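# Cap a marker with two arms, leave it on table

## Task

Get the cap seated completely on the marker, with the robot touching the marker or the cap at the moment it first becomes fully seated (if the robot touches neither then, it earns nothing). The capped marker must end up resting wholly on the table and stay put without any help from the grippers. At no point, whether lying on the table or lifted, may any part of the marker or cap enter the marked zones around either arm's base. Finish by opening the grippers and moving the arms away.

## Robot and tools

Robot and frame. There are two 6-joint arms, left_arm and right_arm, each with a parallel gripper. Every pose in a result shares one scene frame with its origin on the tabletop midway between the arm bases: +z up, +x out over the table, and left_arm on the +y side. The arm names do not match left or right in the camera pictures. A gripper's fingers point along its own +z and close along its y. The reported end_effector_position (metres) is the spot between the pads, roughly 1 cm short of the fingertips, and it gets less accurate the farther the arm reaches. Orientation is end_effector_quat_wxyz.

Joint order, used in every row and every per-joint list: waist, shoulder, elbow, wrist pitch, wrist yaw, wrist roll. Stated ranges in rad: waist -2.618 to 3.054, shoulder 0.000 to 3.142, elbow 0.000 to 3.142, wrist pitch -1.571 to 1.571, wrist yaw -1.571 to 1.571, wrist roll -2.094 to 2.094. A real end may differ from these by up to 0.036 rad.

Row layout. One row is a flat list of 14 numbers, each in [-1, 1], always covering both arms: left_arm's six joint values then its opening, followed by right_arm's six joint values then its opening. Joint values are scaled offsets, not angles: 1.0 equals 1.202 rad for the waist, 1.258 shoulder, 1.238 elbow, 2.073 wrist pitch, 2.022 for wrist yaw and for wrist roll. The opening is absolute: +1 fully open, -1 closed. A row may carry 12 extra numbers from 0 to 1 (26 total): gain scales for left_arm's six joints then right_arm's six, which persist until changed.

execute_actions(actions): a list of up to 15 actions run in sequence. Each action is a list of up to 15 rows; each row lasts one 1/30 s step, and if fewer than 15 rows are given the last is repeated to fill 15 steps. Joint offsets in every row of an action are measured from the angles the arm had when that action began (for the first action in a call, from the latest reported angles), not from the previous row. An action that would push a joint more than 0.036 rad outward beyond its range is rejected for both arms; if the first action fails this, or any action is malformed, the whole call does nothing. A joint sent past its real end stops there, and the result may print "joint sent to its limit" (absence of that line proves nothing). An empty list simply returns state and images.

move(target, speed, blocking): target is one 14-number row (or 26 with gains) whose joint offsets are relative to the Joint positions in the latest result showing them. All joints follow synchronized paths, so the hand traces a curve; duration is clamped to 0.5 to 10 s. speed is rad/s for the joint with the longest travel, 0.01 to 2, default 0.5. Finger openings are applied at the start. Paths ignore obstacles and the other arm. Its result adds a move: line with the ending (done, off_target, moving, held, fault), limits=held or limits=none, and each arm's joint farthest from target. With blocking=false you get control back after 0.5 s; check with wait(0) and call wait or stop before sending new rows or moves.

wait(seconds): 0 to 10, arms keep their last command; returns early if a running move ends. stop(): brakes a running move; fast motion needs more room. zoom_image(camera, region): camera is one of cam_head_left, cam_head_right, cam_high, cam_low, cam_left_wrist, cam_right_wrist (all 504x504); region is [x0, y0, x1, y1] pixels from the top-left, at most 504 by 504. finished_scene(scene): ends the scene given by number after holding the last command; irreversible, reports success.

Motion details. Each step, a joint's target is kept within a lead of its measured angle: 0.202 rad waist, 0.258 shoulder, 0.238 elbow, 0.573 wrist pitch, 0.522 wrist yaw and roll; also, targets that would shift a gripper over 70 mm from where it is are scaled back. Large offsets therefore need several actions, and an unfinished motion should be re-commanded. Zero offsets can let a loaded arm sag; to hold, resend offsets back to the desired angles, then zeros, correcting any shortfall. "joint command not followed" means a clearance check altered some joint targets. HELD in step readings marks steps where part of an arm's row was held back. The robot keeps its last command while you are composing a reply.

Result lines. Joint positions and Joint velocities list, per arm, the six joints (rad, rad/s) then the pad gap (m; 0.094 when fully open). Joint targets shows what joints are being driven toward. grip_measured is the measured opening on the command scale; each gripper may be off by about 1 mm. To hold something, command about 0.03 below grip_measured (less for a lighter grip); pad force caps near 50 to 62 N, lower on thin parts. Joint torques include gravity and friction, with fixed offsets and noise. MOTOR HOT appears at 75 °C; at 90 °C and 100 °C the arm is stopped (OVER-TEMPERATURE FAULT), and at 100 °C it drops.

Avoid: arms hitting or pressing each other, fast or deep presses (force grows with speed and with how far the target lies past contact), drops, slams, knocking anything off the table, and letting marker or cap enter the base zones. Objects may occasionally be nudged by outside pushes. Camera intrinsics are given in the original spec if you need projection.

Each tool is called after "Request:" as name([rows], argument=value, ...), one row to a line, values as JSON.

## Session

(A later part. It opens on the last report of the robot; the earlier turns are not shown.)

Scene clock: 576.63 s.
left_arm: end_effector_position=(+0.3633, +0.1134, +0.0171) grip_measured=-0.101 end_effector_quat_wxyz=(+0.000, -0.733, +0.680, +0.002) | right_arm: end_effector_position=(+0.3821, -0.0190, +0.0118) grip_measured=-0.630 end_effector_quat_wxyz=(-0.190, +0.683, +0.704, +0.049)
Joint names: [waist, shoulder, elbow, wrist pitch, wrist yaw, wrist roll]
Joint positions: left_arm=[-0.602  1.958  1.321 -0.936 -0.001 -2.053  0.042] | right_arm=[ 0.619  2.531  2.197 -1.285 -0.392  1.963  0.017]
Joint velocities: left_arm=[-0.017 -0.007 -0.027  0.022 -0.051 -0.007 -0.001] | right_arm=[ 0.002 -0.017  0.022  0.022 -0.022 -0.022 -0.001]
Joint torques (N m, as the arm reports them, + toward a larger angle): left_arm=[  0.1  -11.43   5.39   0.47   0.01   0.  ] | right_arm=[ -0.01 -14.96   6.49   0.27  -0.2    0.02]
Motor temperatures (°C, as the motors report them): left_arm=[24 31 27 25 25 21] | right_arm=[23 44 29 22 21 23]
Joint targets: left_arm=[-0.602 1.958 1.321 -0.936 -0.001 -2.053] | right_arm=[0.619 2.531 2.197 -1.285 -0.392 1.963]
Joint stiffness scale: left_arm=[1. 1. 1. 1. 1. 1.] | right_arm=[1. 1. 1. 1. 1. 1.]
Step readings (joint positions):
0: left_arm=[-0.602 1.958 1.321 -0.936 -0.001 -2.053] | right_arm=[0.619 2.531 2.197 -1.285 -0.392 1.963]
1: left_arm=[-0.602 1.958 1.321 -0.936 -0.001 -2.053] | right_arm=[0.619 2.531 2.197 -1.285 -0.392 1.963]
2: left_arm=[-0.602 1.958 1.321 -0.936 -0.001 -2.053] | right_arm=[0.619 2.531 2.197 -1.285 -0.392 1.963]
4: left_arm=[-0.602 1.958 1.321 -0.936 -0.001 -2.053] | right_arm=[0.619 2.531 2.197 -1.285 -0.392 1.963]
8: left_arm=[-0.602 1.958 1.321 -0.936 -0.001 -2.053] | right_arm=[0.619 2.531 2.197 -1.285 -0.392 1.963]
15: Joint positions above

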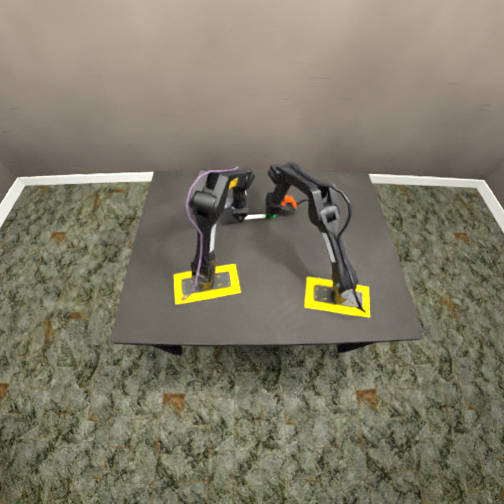

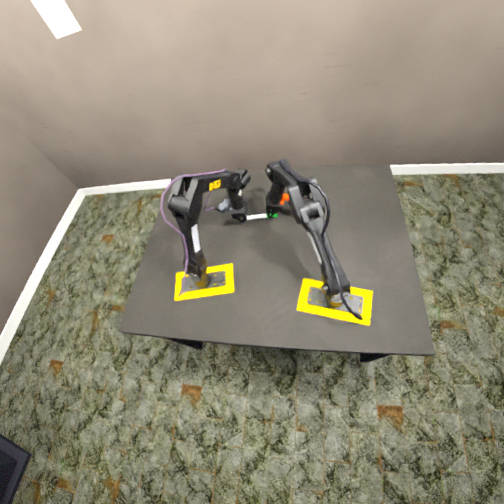

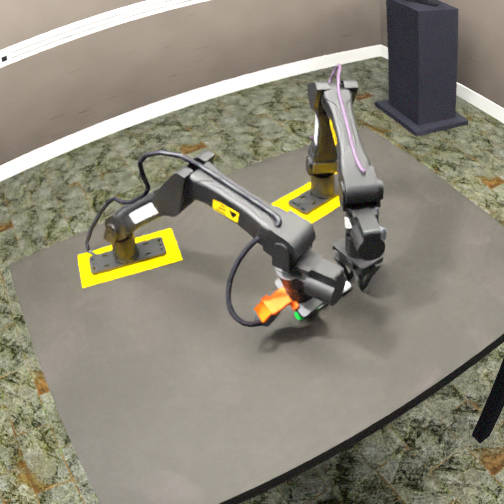

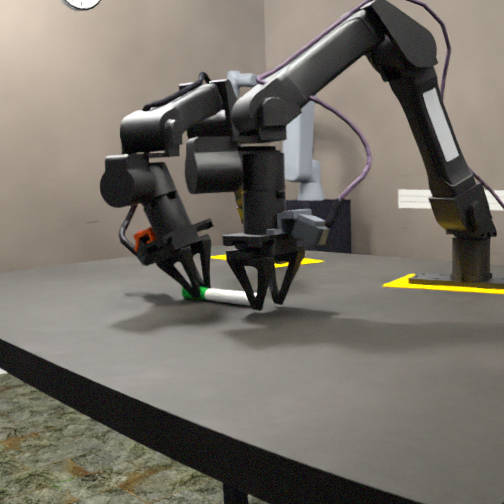

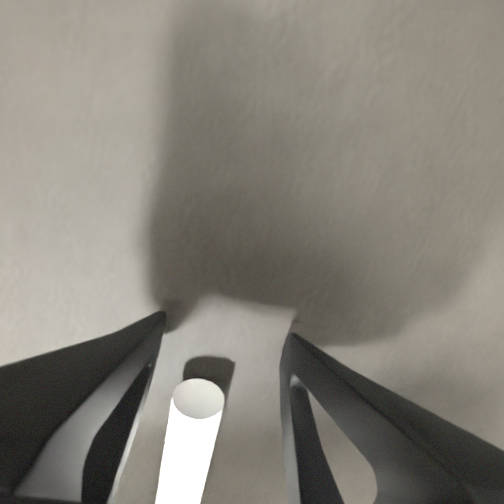

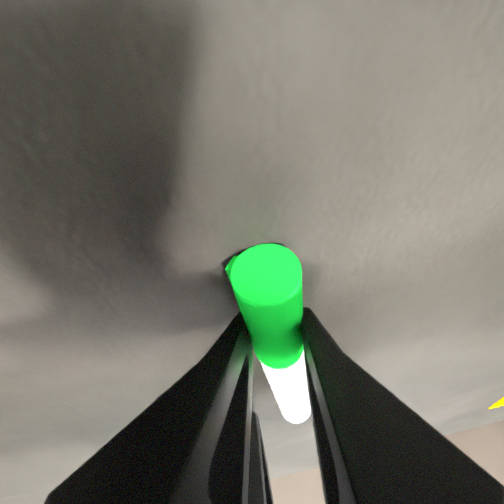

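Request:
move(target=[-0.055,0.028,0.043,-0.006,0,-0.012,0.3,0.005,0,0,0.005,0,0.005,-0.68], speed=0.1)

Request:
execute_actions([
  [[0,0.012,0.02,0,0,0,-0.7,0,0,0,0,0,0,-0.68]],
  [[0,0.012,0.02,0,0,0,-0.7,0,0,0,0,0,0,-0.68]],
])

Scene clock: 584.50 s.
left_arm: end_effector_position=(+0.3612, +0.0912, +0.0171) grip_measured=+0.299 end_effector_quat_wxyz=(+0.001, -0.719, +0.695, -0.002) | right_arm: end_effector_position=(+0.3821, -0.0190, +0.0118) grip_measured=-0.630 end_effector_quat_wxyz=(-0.190, +0.683, +0.704, +0.049)
Joint names: [waist, shoulder, elbow, wrist pitch, wrist yaw, wrist roll]
Joint positions: left_arm=[-0.661  1.978  1.349 -0.937 -0.001 -2.071  0.061] | right_arm=[ 0.619  2.531  2.197 -1.285 -0.392  1.963  0.017]
Joint velocities: left_arm=[ 0.002 -0.007  0.007 -0.022 -0.081 -0.051 -0.001] | right_arm=[ 0.007 -0.012  0.007  0.007 -0.022  0.037 -0.   ]
Joint torques (N m, as the arm reports them, + toward a larger angle): left_arm=[ -0.65 -10.1    7.3    0.39   0.01  -0.01] | right_arm=[  0.5  -14.96   6.5    0.38  -0.2    0.11]
Motor temperatures (°C, as the motors report them): left_arm=[23 31 27 25 24 21] | right_arm=[23 44 29 22 21 23]
Joint targets: left_arm=[-0.668 1.994 1.374 -0.949 -0.001 -2.077] | right_arm=[0.625 2.531 2.197 -1.275 -0.392 1.973]
Joint stiffness scale: left_arm=[1. 1. 1. 1. 1. 1.] | right_arm=[1. 1. 1. 1. 1. 1.]
move: off_target (left_arm); limits=none; left_arm: farthest joint: the elbow, 0.025 radians from its target (0.053 radians at the start); right_arm: farthest joint: the wrist pitch, 0.011 radians from its target (0.011 radians at the start)

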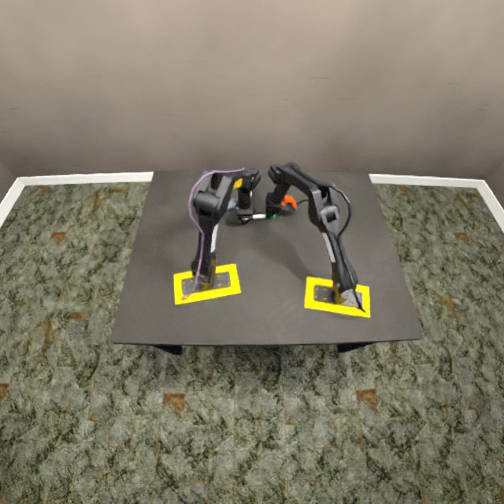

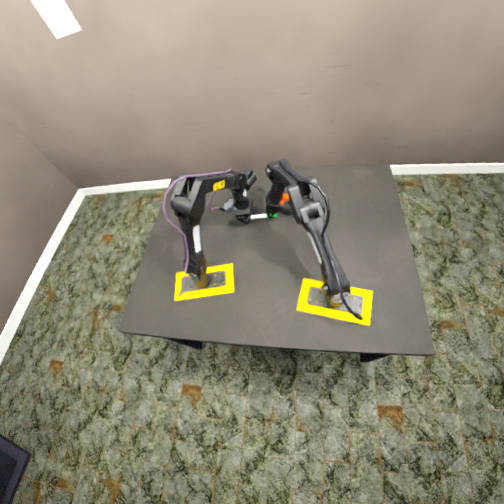

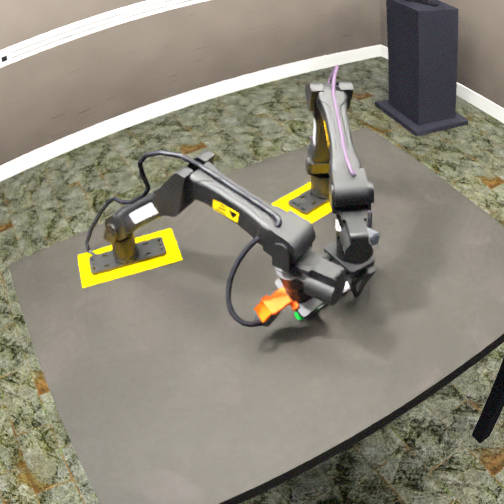

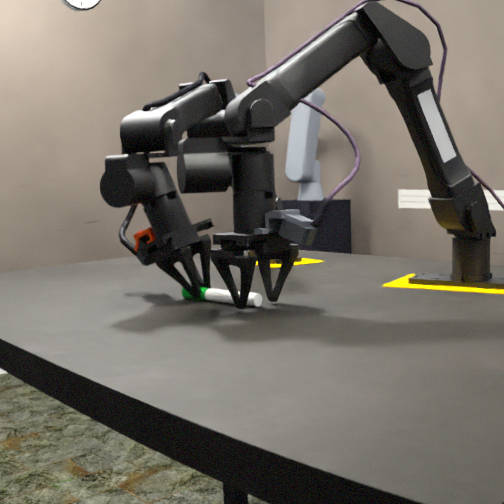

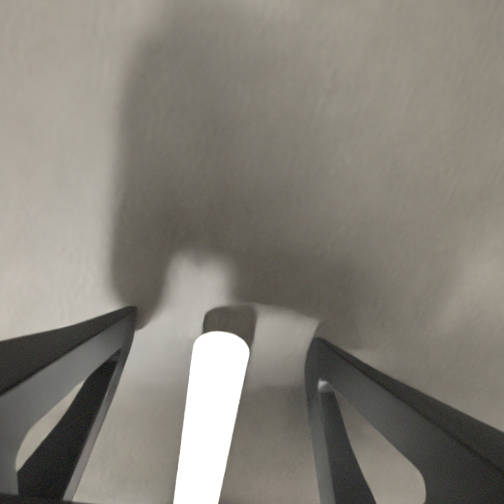

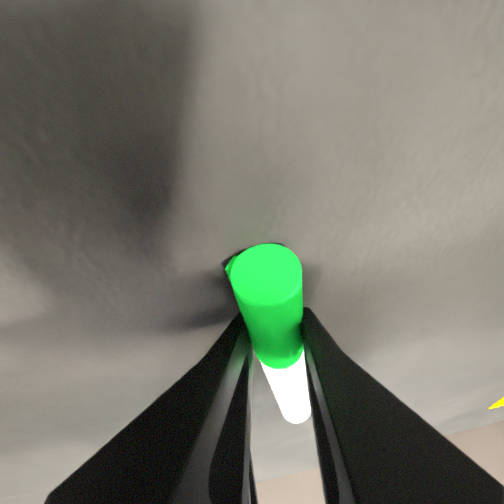

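Scene clock: 585.50 s.
left_arm: end_effector_position=(+0.3612, +0.0912, +0.0171) grip_measured=-0.668 end_effector_quat_wxyz=(+0.001, -0.719, +0.695, -0.002) | right_arm: end_effector_position=(+0.3821, -0.0190, +0.0118) grip_measured=-0.630 end_effector_quat_wxyz=(-0.190, +0.683, +0.704, +0.049)
Joint names: [waist, shoulder, elbow, wrist pitch, wrist yaw, wrist roll]
Joint positions: left_arm=[-0.661  1.978  1.349 -0.937 -0.001 -2.071  0.016] | right_arm=[ 0.619  2.531  2.197 -1.285 -0.392  1.963  0.017]
Joint velocities: left_arm=[ 0.002 -0.002 -0.002  0.037 -0.051  0.022 -0.002] | right_arm=[-0.002  0.007  0.017  0.007  0.081 -0.037 -0.   ]
Joint torques (N m, as the arm reports them, + toward a larger angle): left_arm=[  0.05 -10.23   7.14   0.48   0.01   0.03] | right_arm=[  0.   -14.96   6.49   0.27  -0.21   0.03]
Motor temperatures (°C, as the motors report them): left_arm=[23 31 27 25 24 21] | right_arm=[23 44 29 22 21 23]
Joint targets: left_arm=[-0.661 1.993 1.374 -0.937 -0.001 -2.071] | right_arm=[0.619 2.531 2.197 -1.285 -0.392 1.963]
Joint stiffness scale: left_arm=[1. 1. 1. 1. 1. 1.] | right_arm=[1. 1. 1. 1. 1. 1.]
Step readings (joint positions; steps 1 to 15: 1st action; 16 to 30: 2nd action):
0: left_arm=[-0.661 1.978 1.349 -0.937 -0.001 -2.071] | right_arm=[0.619 2.531 2.197 -1.285 -0.392 1.963]
1: left_arm=[-0.661 1.978 1.349 -0.937 -0.001 -2.071] | right_arm=[0.619 2.531 2.197 -1.285 -0.392 1.963]
2: left_arm=[-0.661 1.978 1.349 -0.937 -0.001 -2.071] | right_arm=[0.619 2.531 2.197 -1.285 -0.392 1.963]
4: left_arm=[-0.661 1.978 1.349 -0.937 -0.001 -2.071] | right_arm=[0.619 2.531 2.197 -1.285 -0.392 1.963]
8: left_arm=[-0.661 1.978 1.349 -0.937 -0.001 -2.071] | right_arm=[0.619 2.531 2.197 -1.285 -0.392 1.963]
15: left_arm=[-0.661 1.978 1.349 -0.937 -0.001 -2.071] | right_arm=[0.619 2.531 2.197 -1.285 -0.392 1.963]
16: left_arm=[-0.661 1.978 1.349 -0.937 -0.001 -2.071] | right_arm=[0.619 2.531 2.197 -1.285 -0.392 1.963]
17: left_arm=[-0.661 1.978 1.349 -0.937 -0.001 -2.071] | right_arm=[0.619 2.531 2.197 -1.285 -0.392 1.963]
19: left_arm=[-0.661 1.978 1.349 -0.937 -0.001 -2.071] | right_arm=[0.619 2.531 2.197 -1.285 -0.392 1.963]
23: left_arm=[-0.661 1.978 1.349 -0.937 -0.001 -2.071] | right_arm=[0.619 2.531 2.197 -1.285 -0.392 1.963]
30: Joint positions above

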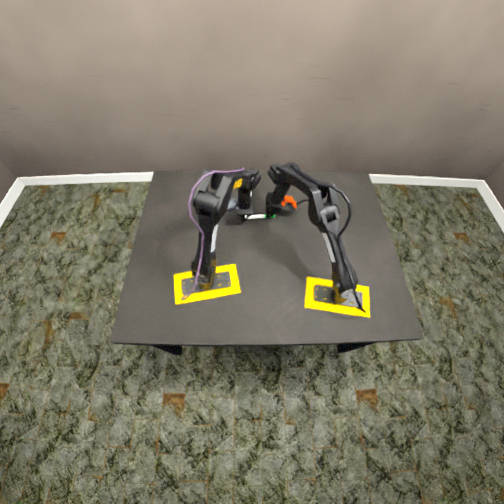

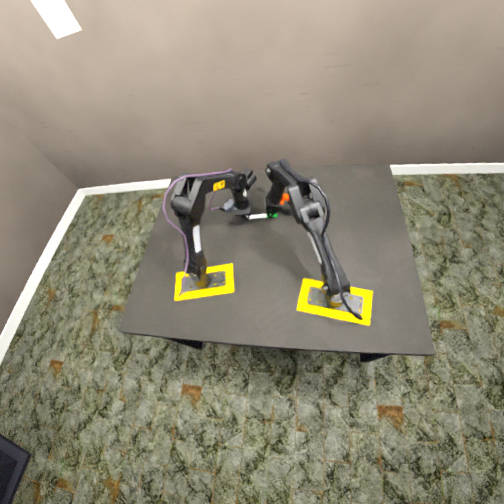

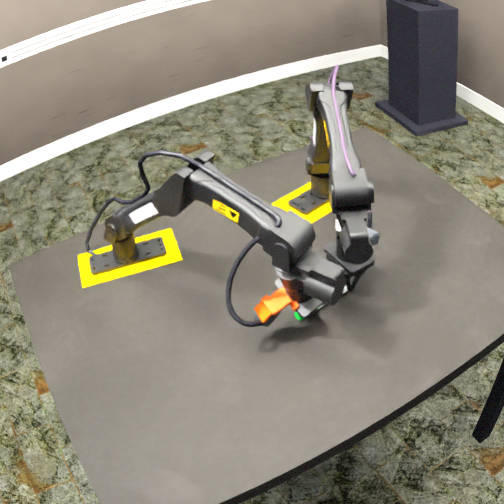

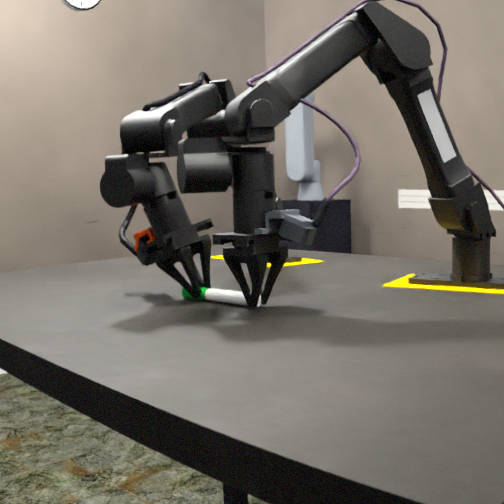

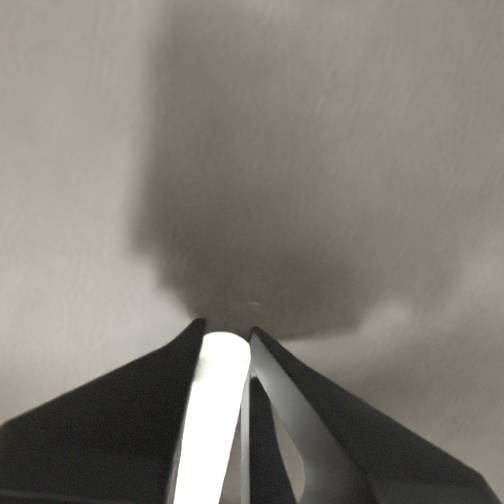

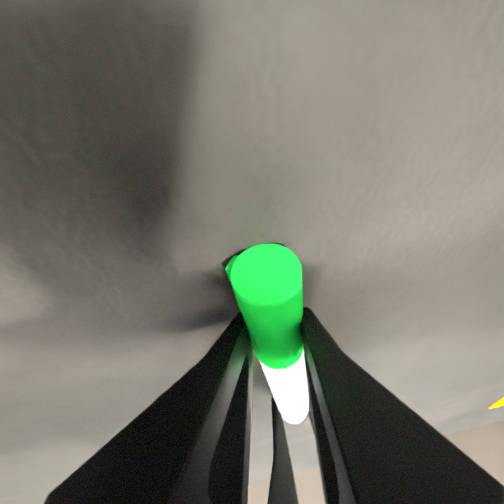

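Request:
execute_actions([
  [[0,0.012,0.02,0,0,0,0.1,0,0,0,0,0,0,-0.68]],
])

Request:
move(target=[-0.033,0.025,0.04,-0.008,0,0,0.1,0,0,0,0,0,0,-0.68], speed=0.1)

Request:
execute_actions([
  [[0,0.012,0.02,0,0,0,-0.72,0,0,0,0,0,0,-0.68]],
  [[0,0.012,0.02,0,0,0,-0.72,0,0,0,0,0,0,-0.68]],
])

Scene clock: 593.60 s.
left_arm: end_effector_position=(+0.3612, +0.0912, +0.0171) grip_measured=+0.099 end_effector_quat_wxyz=(+0.001, -0.719, +0.695, -0.002) | right_arm: end_effector_position=(+0.3821, -0.0190, +0.0118) grip_measured=-0.630 end_effector_quat_wxyz=(-0.190, +0.683, +0.704, +0.049)
Joint names: [waist, shoulder, elbow, wrist pitch, wrist yaw, wrist roll]
Joint positions: left_arm=[-0.661  1.978  1.349 -0.937 -0.001 -2.071  0.052] | right_arm=[ 0.619  2.531  2.197 -1.285 -0.392  1.963  0.017]
Joint velocities: left_arm=[ 0.002  0.017 -0.007 -0.022 -0.037 -0.051 -0.001] | right_arm=[ 0.002 -0.012  0.007  0.037 -0.022 -0.022  0.   ]
Joint torques (N m, as the arm reports them, + toward a larger angle): left_arm=[ -0.05 -10.18   7.22   0.49   0.     0.03] | right_arm=[ -0.03 -14.96   6.49   0.27  -0.2    0.02]
Motor temperatures (°C, as the motors report them): left_arm=[23 31 27 24 24 21] | right_arm=[23 44 29 22 20 23]
Joint targets: left_arm=[-0.661 1.993 1.374 -0.937 -0.001 -2.071] | right_arm=[0.619 2.531 2.197 -1.285 -0.392 1.963]
Joint stiffness scale: left_arm=[1. 1. 1. 1. 1. 1.] | right_arm=[1. 1. 1. 1. 1. 1.]
Step readings (joint positions):
0: left_arm=[-0.661 1.978 1.349 -0.937 -0.001 -2.071] | right_arm=[0.619 2.531 2.197 -1.285 -0.392 1.963]
1: left_arm=[-0.661 1.978 1.349 -0.937 -0.001 -2.071] | right_arm=[0.619 2.531 2.197 -1.285 -0.392 1.963]
2: left_arm=[-0.661 1.978 1.349 -0.937 -0.001 -2.071] | right_arm=[0.619 2.531 2.197 -1.285 -0.392 1.963]
4: left_arm=[-0.661 1.978 1.349 -0.937 -0.001 -2.071] | right_arm=[0.619 2.531 2.197 -1.285 -0.392 1.963]
8: left_arm=[-0.661 1.978 1.349 -0.937 -0.001 -2.071] | right_arm=[0.619 2.531 2.197 -1.285 -0.392 1.963]
15: Joint positions above

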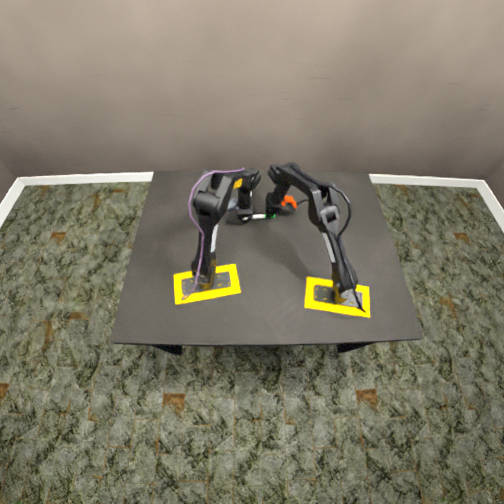

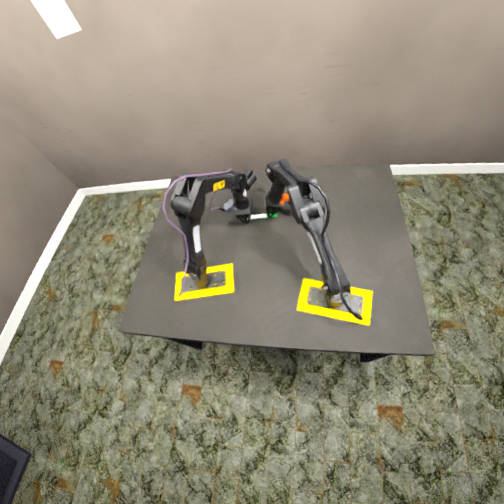

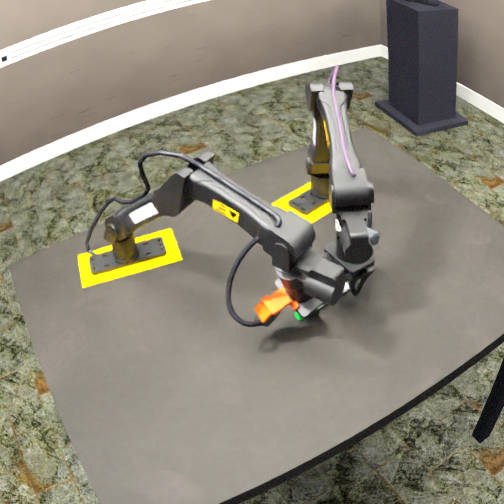

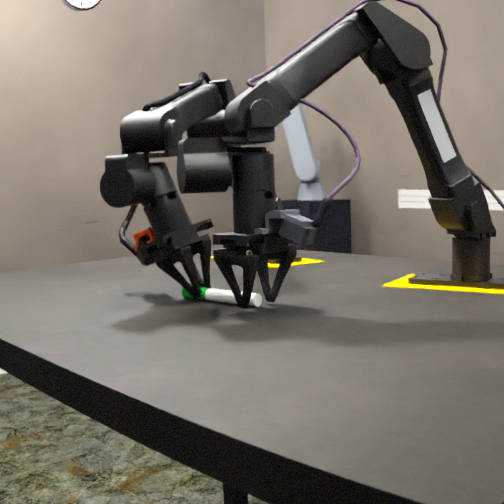

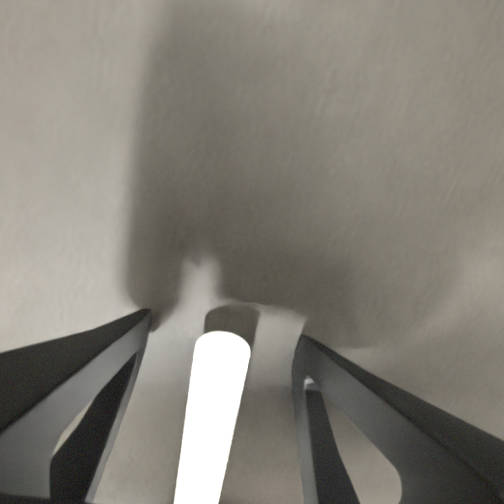

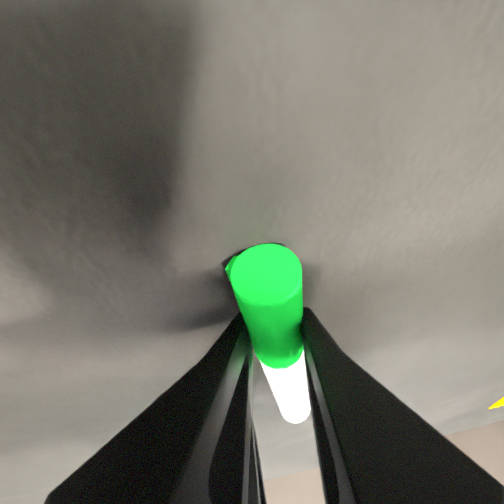

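Scene clock: 594.40 s.
left_arm: end_effector_position=(+0.3616, +0.0779, +0.0175) grip_measured=+0.099 end_effector_quat_wxyz=(+0.002, -0.708, +0.707, -0.006) | right_arm: end_effector_position=(+0.3821, -0.0190, +0.0118) grip_measured=-0.630 end_effector_quat_wxyz=(-0.190, +0.683, +0.704, +0.049)
Joint names: [waist, shoulder, elbow, wrist pitch, wrist yaw, wrist roll]
Joint positions: left_arm=[-0.693  1.993  1.373 -0.938 -0.001 -2.071  0.052] | right_arm=[ 0.619  2.531  2.197 -1.285 -0.392  1.963  0.017]
Joint velocities: left_arm=[ 0.002 -0.002  0.012 -0.037  0.051  0.037  0.   ] | right_arm=[-0.002 -0.012  0.007  0.007  0.007 -0.022 -0.002]
Joint torques (N m, as the arm reports them, + toward a larger angle): left_arm=[ -0.53 -10.26   7.26   0.36   0.01   0.03] | right_arm=[  0.   -14.96   6.5    0.27  -0.21   0.02]
Motor temperatures (°C, as the motors report them): left_arm=[23 31 27 24 24 21] | right_arm=[23 44 29 22 20 23]
Joint targets: left_arm=[-0.701 2.009 1.398 -0.953 -0.001 -2.071] | right_arm=[0.619 2.531 2.197 -1.285 -0.392 1.963]
Joint stiffness scale: left_arm=[1. 1. 1. 1. 1. 1.] | right_arm=[1. 1. 1. 1. 1. 1.]
move: off_target (left_arm); limits=none; left_arm: farthest joint: the elbow, 0.026 radians from its target (0.050 radians at the start); right_arm: farthest joint: the waist, 0.000 radians from its target (0.000 radians at the start)

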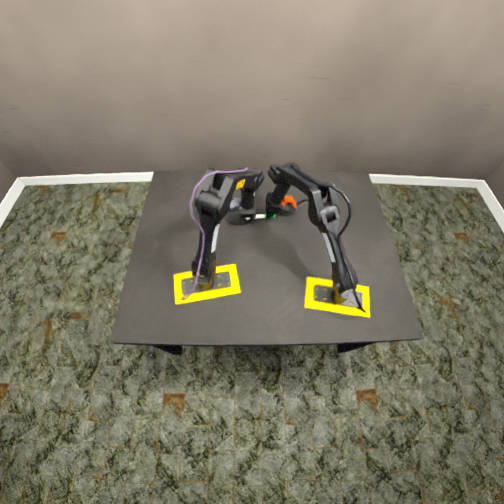

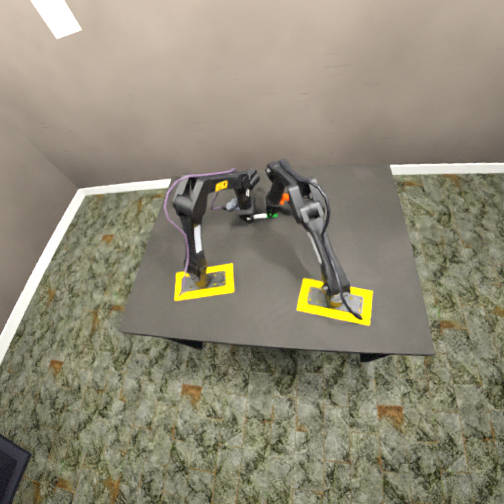

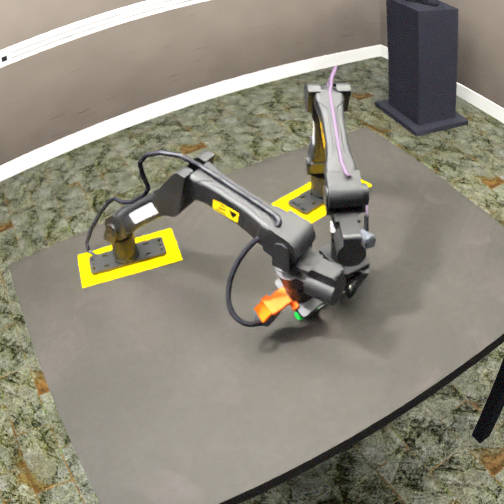

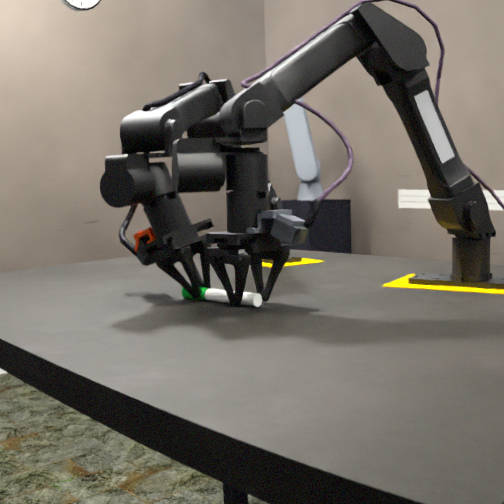

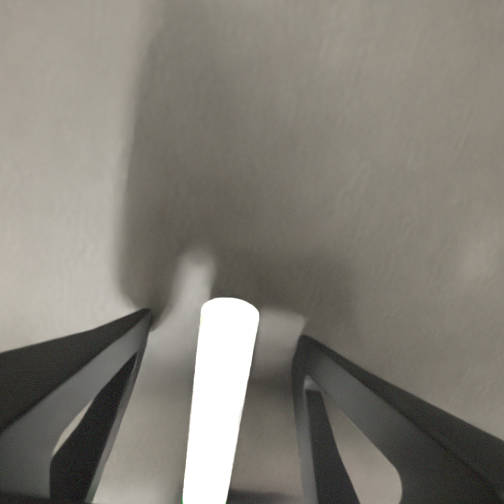

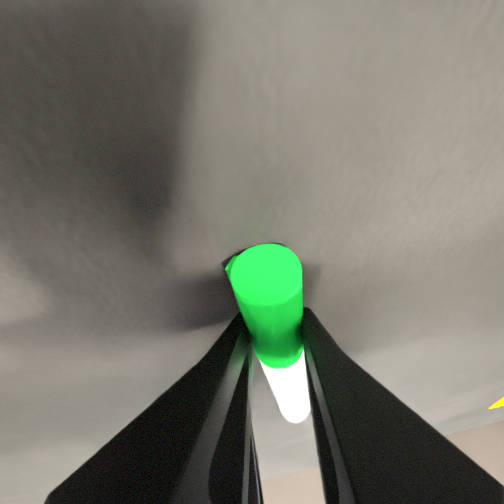

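Scene clock: 595.40 s.
left_arm: end_effector_position=(+0.3630, +0.0777, +0.0175) grip_measured=-0.654 end_effector_quat_wxyz=(+0.004, -0.709, +0.705, -0.008) | right_arm: end_effector_position=(+0.3812, -0.0192, +0.0119) grip_measured=-0.630 end_effector_quat_wxyz=(-0.191, +0.683, +0.704, +0.047)
Joint names: [waist, shoulder, elbow, wrist pitch, wrist yaw, wrist roll]
Joint positions: left_arm=[-0.693  1.993  1.373 -0.932 -0.003 -2.073  0.016] | right_arm=[ 0.619  2.531  2.197 -1.289 -0.393  1.963  0.017]
Joint velocities: left_arm=[-0.002  0.017  0.002 -0.051  0.022 -0.022 -0.001] | right_arm=[ 0.007 -0.002 -0.002 -0.022 -0.051 -0.022  0.   ]
Joint torques (N m, as the arm reports them, + toward a larger angle): left_arm=[  0.07 -10.43   7.24   0.5    0.     0.02] | right_arm=[ -0.01 -14.95   6.49   0.27  -0.2    0.02]
Motor temperatures (°C, as the motors report them): left_arm=[23 31 27 24 24 21] | right_arm=[23 44 29 22 20 23]
Joint targets: left_arm=[-0.693 2.008 1.398 -0.932 -0.003 -2.073] | right_arm=[0.619 2.531 2.197 -1.289 -0.393 1.963]
Joint stiffness scale: left_arm=[1. 1. 1. 1. 1. 1.] | right_arm=[1. 1. 1. 1. 1. 1.]
Step readings (joint positions; steps 1 to 15: 1st action; 16 to 30: 2nd action):
0: left_arm=[-0.693 1.993 1.373 -0.938 -0.001 -2.071] | right_arm=[0.619 2.531 2.197 -1.285 -0.392 1.963]
1: left_arm=[-0.693 1.993 1.373 -0.938 -0.001 -2.071] | right_arm=[0.619 2.531 2.197 -1.285 -0.392 1.963]
2: left_arm=[-0.693 1.993 1.373 -0.938 -0.001 -2.071] | right_arm=[0.619 2.531 2.197 -1.285 -0.392 1.963]
4: left_arm=[-0.693 1.993 1.373 -0.933 -0.003 -2.073] | right_arm=[0.619 2.531 2.197 -1.289 -0.393 1.963]
8: left_arm=[-0.693 1.993 1.373 -0.932 -0.003 -2.073] | right_arm=[0.619 2.531 2.197 -1.289 -0.393 1.963]
15: left_arm=[-0.693 1.993 1.373 -0.932 -0.003 -2.073] | right_arm=[0.619 2.531 2.197 -1.289 -0.393 1.963]
16: left_arm=[-0.693 1.993 1.373 -0.932 -0.003 -2.073] | right_arm=[0.619 2.531 2.197 -1.289 -0.393 1.963]
17: left_arm=[-0.693 1.993 1.373 -0.932 -0.003 -2.073] | right_arm=[0.619 2.531 2.197 -1.289 -0.393 1.963]
19: left_arm=[-0.693 1.993 1.373 -0.932 -0.003 -2.073] | right_arm=[0.619 2.531 2.197 -1.289 -0.393 1.963]
23: left_arm=[-0.693 1.993 1.373 -0.932 -0.003 -2.073] | right_arm=[0.619 2.531 2.197 -1.289 -0.393 1.963]
30: Joint positions above

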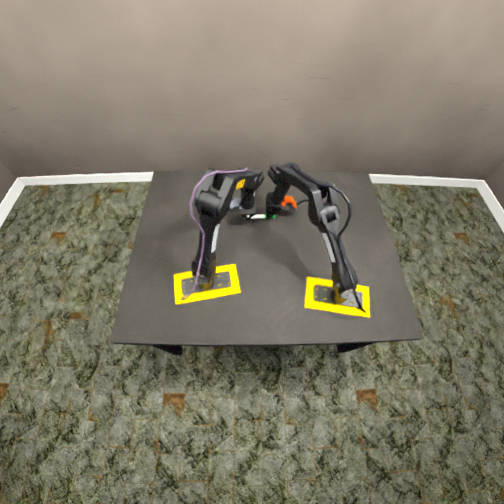

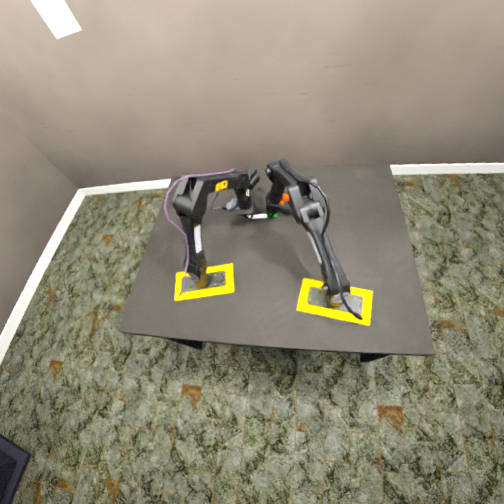

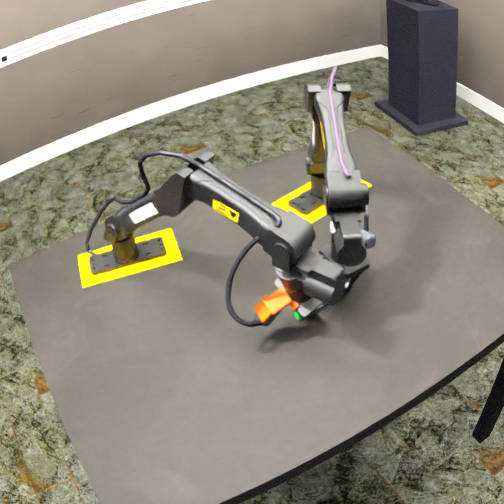

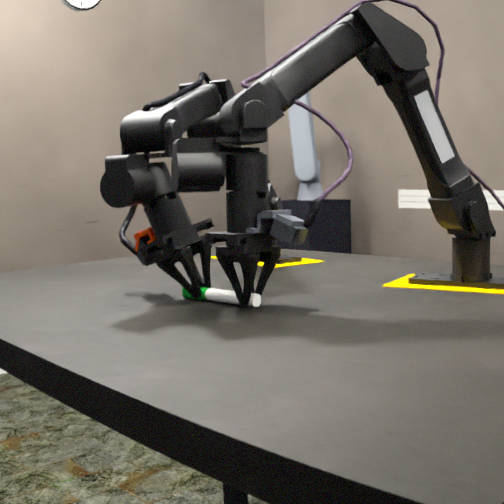

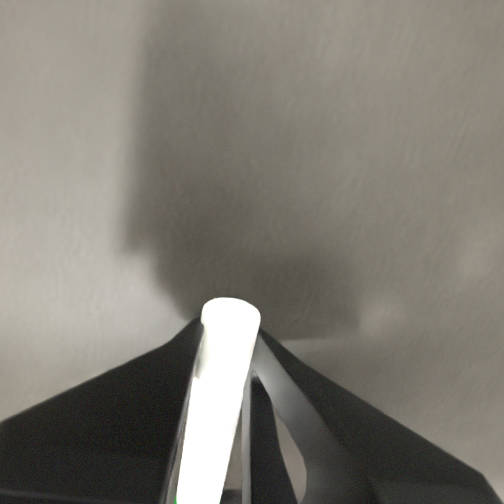

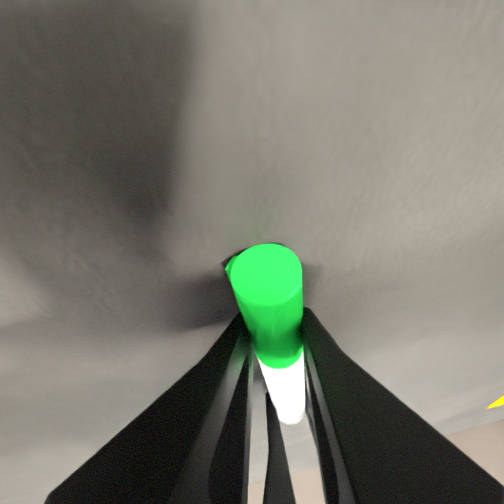

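Request:
move(target=[-0.05,0.035,0.052,-0.012,0.03,0,-0.72,0.008,0,0,0.005,-0.006,0.004,-0.68], speed=0.04)

Request:
zoom_image(camera="cam_right_wrist", region=[200,300,360,480])

Request:
zoom_image(camera="cam_low", region=[170,265,310,325])

Scene clock: 607.87 s.
left_arm: end_effector_position=(+0.3599, +0.0711, +0.0175) grip_measured=-0.654 end_effector_quat_wxyz=(+0.006, -0.701, +0.713, +0.005) | right_arm: end_effector_position=(+0.3763, -0.0239, +0.0114) grip_measured=-0.630 end_effector_quat_wxyz=(-0.190, +0.685, +0.703, +0.033)
Joint names: [waist, shoulder, elbow, wrist pitch, wrist yaw, wrist roll]
Joint positions: left_arm=[-0.719  2.017  1.408 -0.969 -0.015 -2.078  0.016] | right_arm=[ 0.619  2.531  2.197 -1.316 -0.38   1.963  0.017]
Joint velocities: left_arm=[-0.022  0.002  0.007  0.066 -0.066 -0.037  0.001] | right_arm=[-0.012  0.012  0.012  0.022  0.051  0.051  0.   ]
Joint torques (N m, as the arm reports them, + toward a larger angle): left_arm=[ -3.06 -10.11   7.56   0.55   0.67   0.07] | right_arm=[  0.79 -14.9    6.46   0.59  -0.44   0.09]
Motor temperatures (°C, as the motors report them): left_arm=[23 30 28 24 24 21] | right_arm=[23 44 29 22 20 23]
Joint targets: left_arm=[-0.753 2.037 1.437 -0.957 0.057 -2.074] | right_arm=[0.628 2.531 2.197 -1.279 -0.406 1.971]
Joint stiffness scale: left_arm=[1. 1. 1. 1. 1. 1.] | right_arm=[1. 1. 1. 1. 1. 1.]
move: off_target (left_arm, right_arm); limits=none; left_arm: farthest joint: the wrist yaw, 0.073 radians from its target (0.061 radians at the start); right_arm: farthest joint: the wrist pitch, 0.037 radians from its target (0.010 radians at the start)

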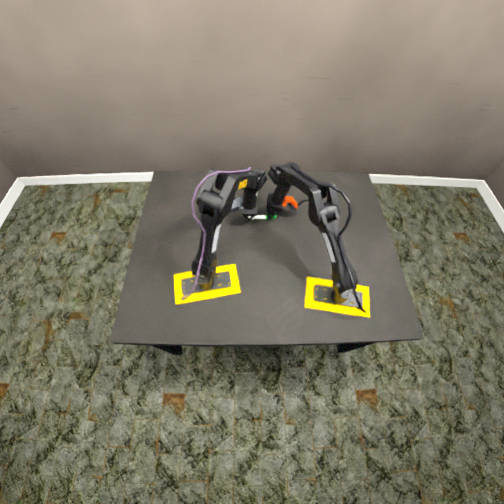

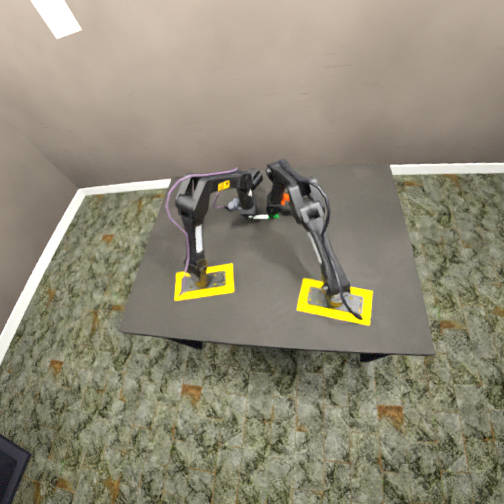

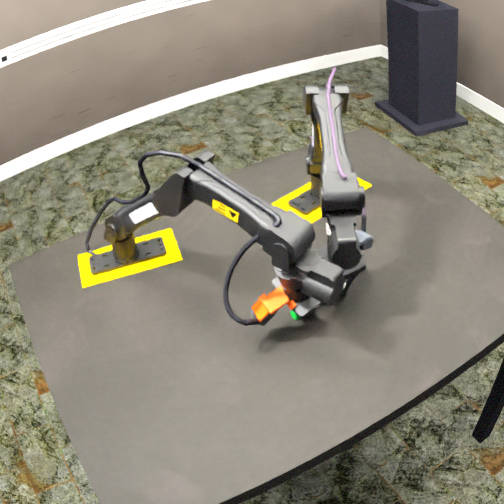

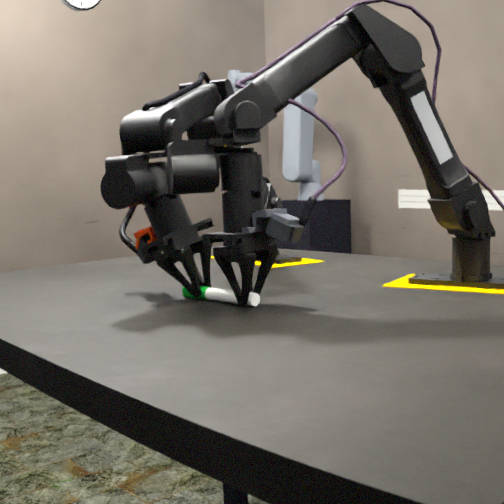

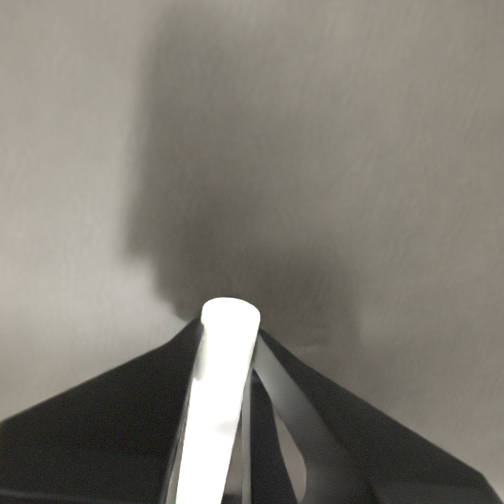

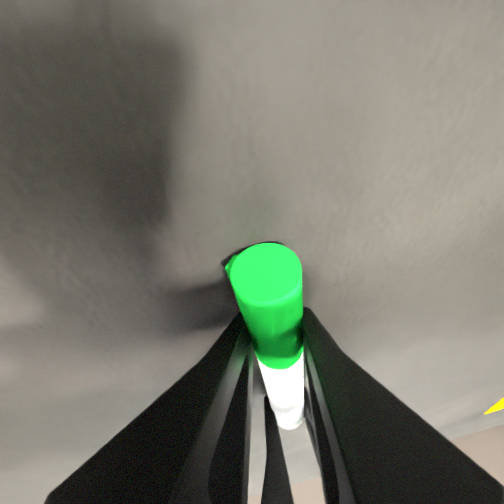

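Region (200, 300, 360, 480) of cam_right_wrist's 504x504 image, scaled by 2.800, with more detail than that image has.

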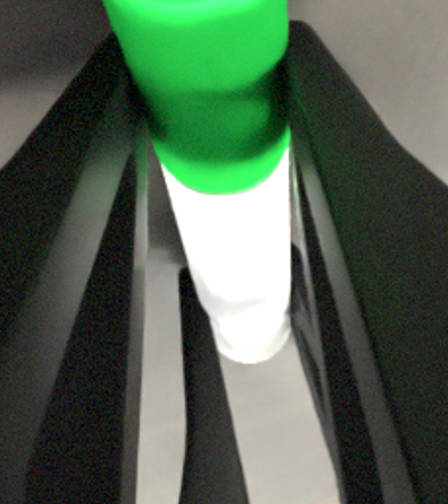

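Region (170, 265, 310, 325) of cam_low's 504x504 image, scaled by 3.600, with more detail than that image has; it fills the top 216 rows of this view, and the rest is white.

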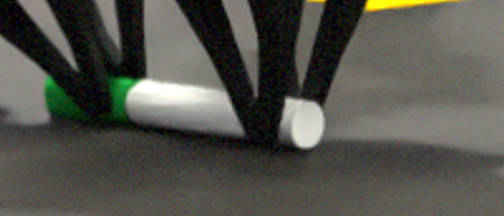

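Request:
move(target=[-0.06,0.025,0.035,0.02,0.06,0,-0.72,0.015,0,0,0.035,-0.03,0.004,-0.70], speed=0.04)

Request:
zoom_image(camera="cam_right_wrist", region=[200,300,360,480])

Scene clock: 619.40 s.
left_arm: end_effector_position=(+0.3600, +0.0717, +0.0176) grip_measured=-0.654 end_effector_quat_wxyz=(+0.012, -0.702, +0.712, +0.007) | right_arm: end_effector_position=(+0.3759, -0.0244, +0.0114) grip_measured=-0.630 end_effector_quat_wxyz=(-0.190, +0.685, +0.702, +0.031)
Joint names: [waist, shoulder, elbow, wrist pitch, wrist yaw, wrist roll]
Joint positions: left_arm=[-0.723  2.017  1.408 -0.97  -0.027 -2.084  0.016] | right_arm=[ 0.618  2.531  2.197 -1.319 -0.379  1.963  0.017]
Joint velocities: left_arm=[ 0.007  0.007  0.007 -0.037 -0.095  0.022 -0.001] | right_arm=[-0.002  0.002  0.002 -0.095  0.051 -0.007  0.   ]
Joint torques (N m, as the arm reports them, + toward a larger angle): left_arm=[ -0.03 -12.08   5.45   0.46   0.04   0.03] | right_arm=[  0.01 -14.91   6.44   0.22  -0.21   0.02]
Motor temperatures (°C, as the motors report them): left_arm=[23 31 28 24 24 21] | right_arm=[23 45 29 22 21 23]
Joint targets: left_arm=[-0.724 2.017 1.408 -0.970 -0.021 -2.083] | right_arm=[0.618 2.531 2.197 -1.318 -0.380 1.963]
Joint stiffness scale: left_arm=[1. 1. 1. 1. 1. 1.] | right_arm=[1. 1. 1. 1. 1. 1.]
move: held (left_arm, right_arm); limits=held; held on 44 of 98 steps (left_arm, right_arm), including the last (left_arm, right_arm); left_arm: farthest joint: the wrist yaw, 0.133 radians from its target (0.121 radians at the start); right_arm: farthest joint: the wrist pitch, 0.075 radians from its target (0.073 radians at the start)
joint command not followed: on one or more control steps a check withheld the commanded joint targets of the left arm, and it was not sent them on those steps. On the call's last step the targets were still withheld.
cause: the commanded joint targets would bring a part of the robot too close to another arm (this arm's wrist (the part past the wrist pitch) and the other arm's wrist (the part past the wrist pitch)); next, command targets that bring no part of the robot closer to that arm.
joint command not followed: on one or more control steps a check withheld the commanded joint targets of the right arm, and it was not sent them on those steps. On the call's last step the targets were still withheld.
cause: the commanded joint targets would bring a part of the robot too close to another arm (this arm's wrist (the part past the wrist pitch) and the other arm's wrist (the part past the wrist pitch)); next, command targets that bring no part of the robot closer to that arm.

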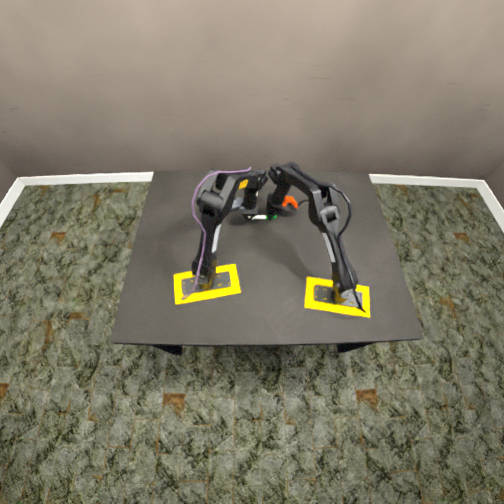

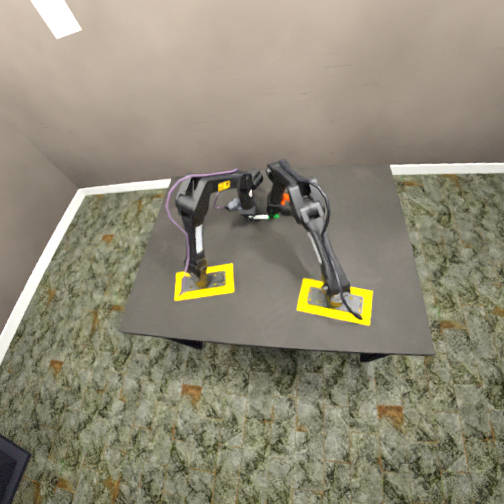

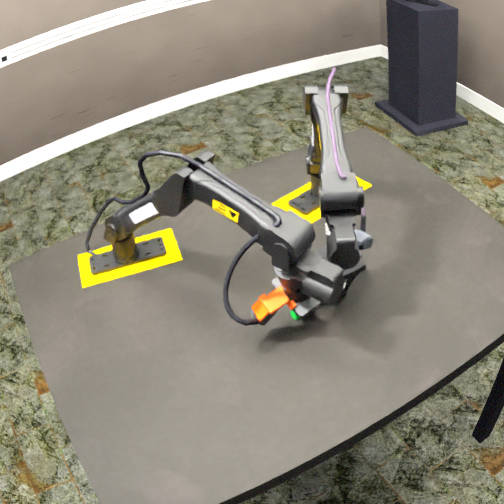

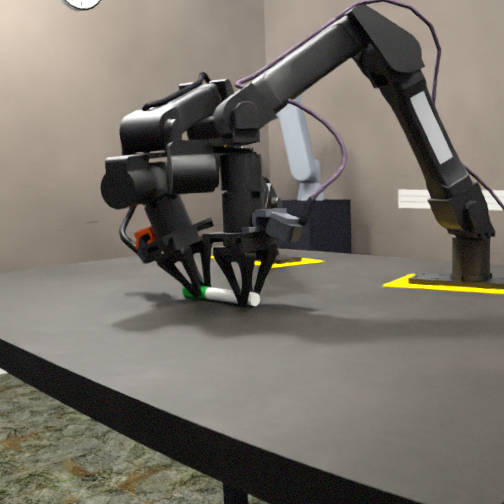

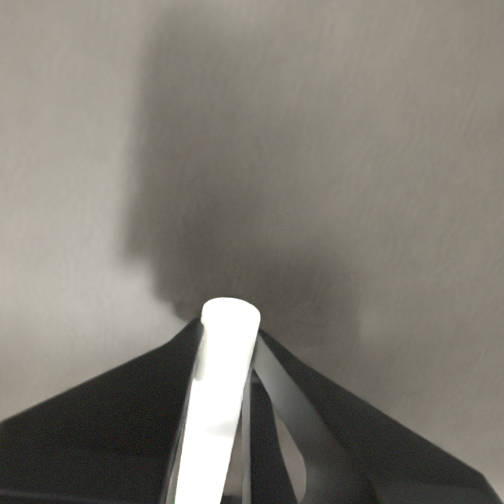

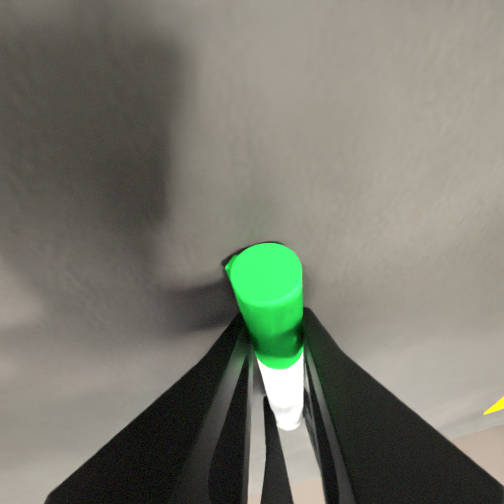

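Region (200, 300, 360, 480) of cam_right_wrist's 504x504 image, scaled by 2.800, with more detail than that image has.

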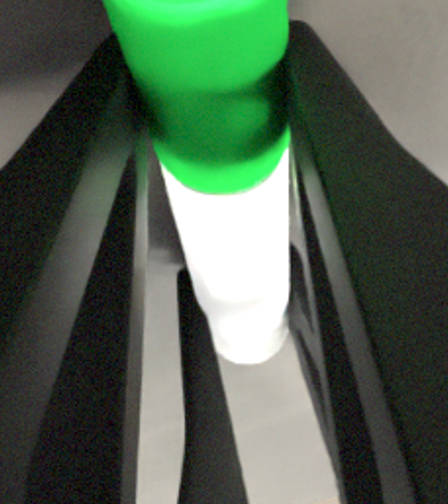

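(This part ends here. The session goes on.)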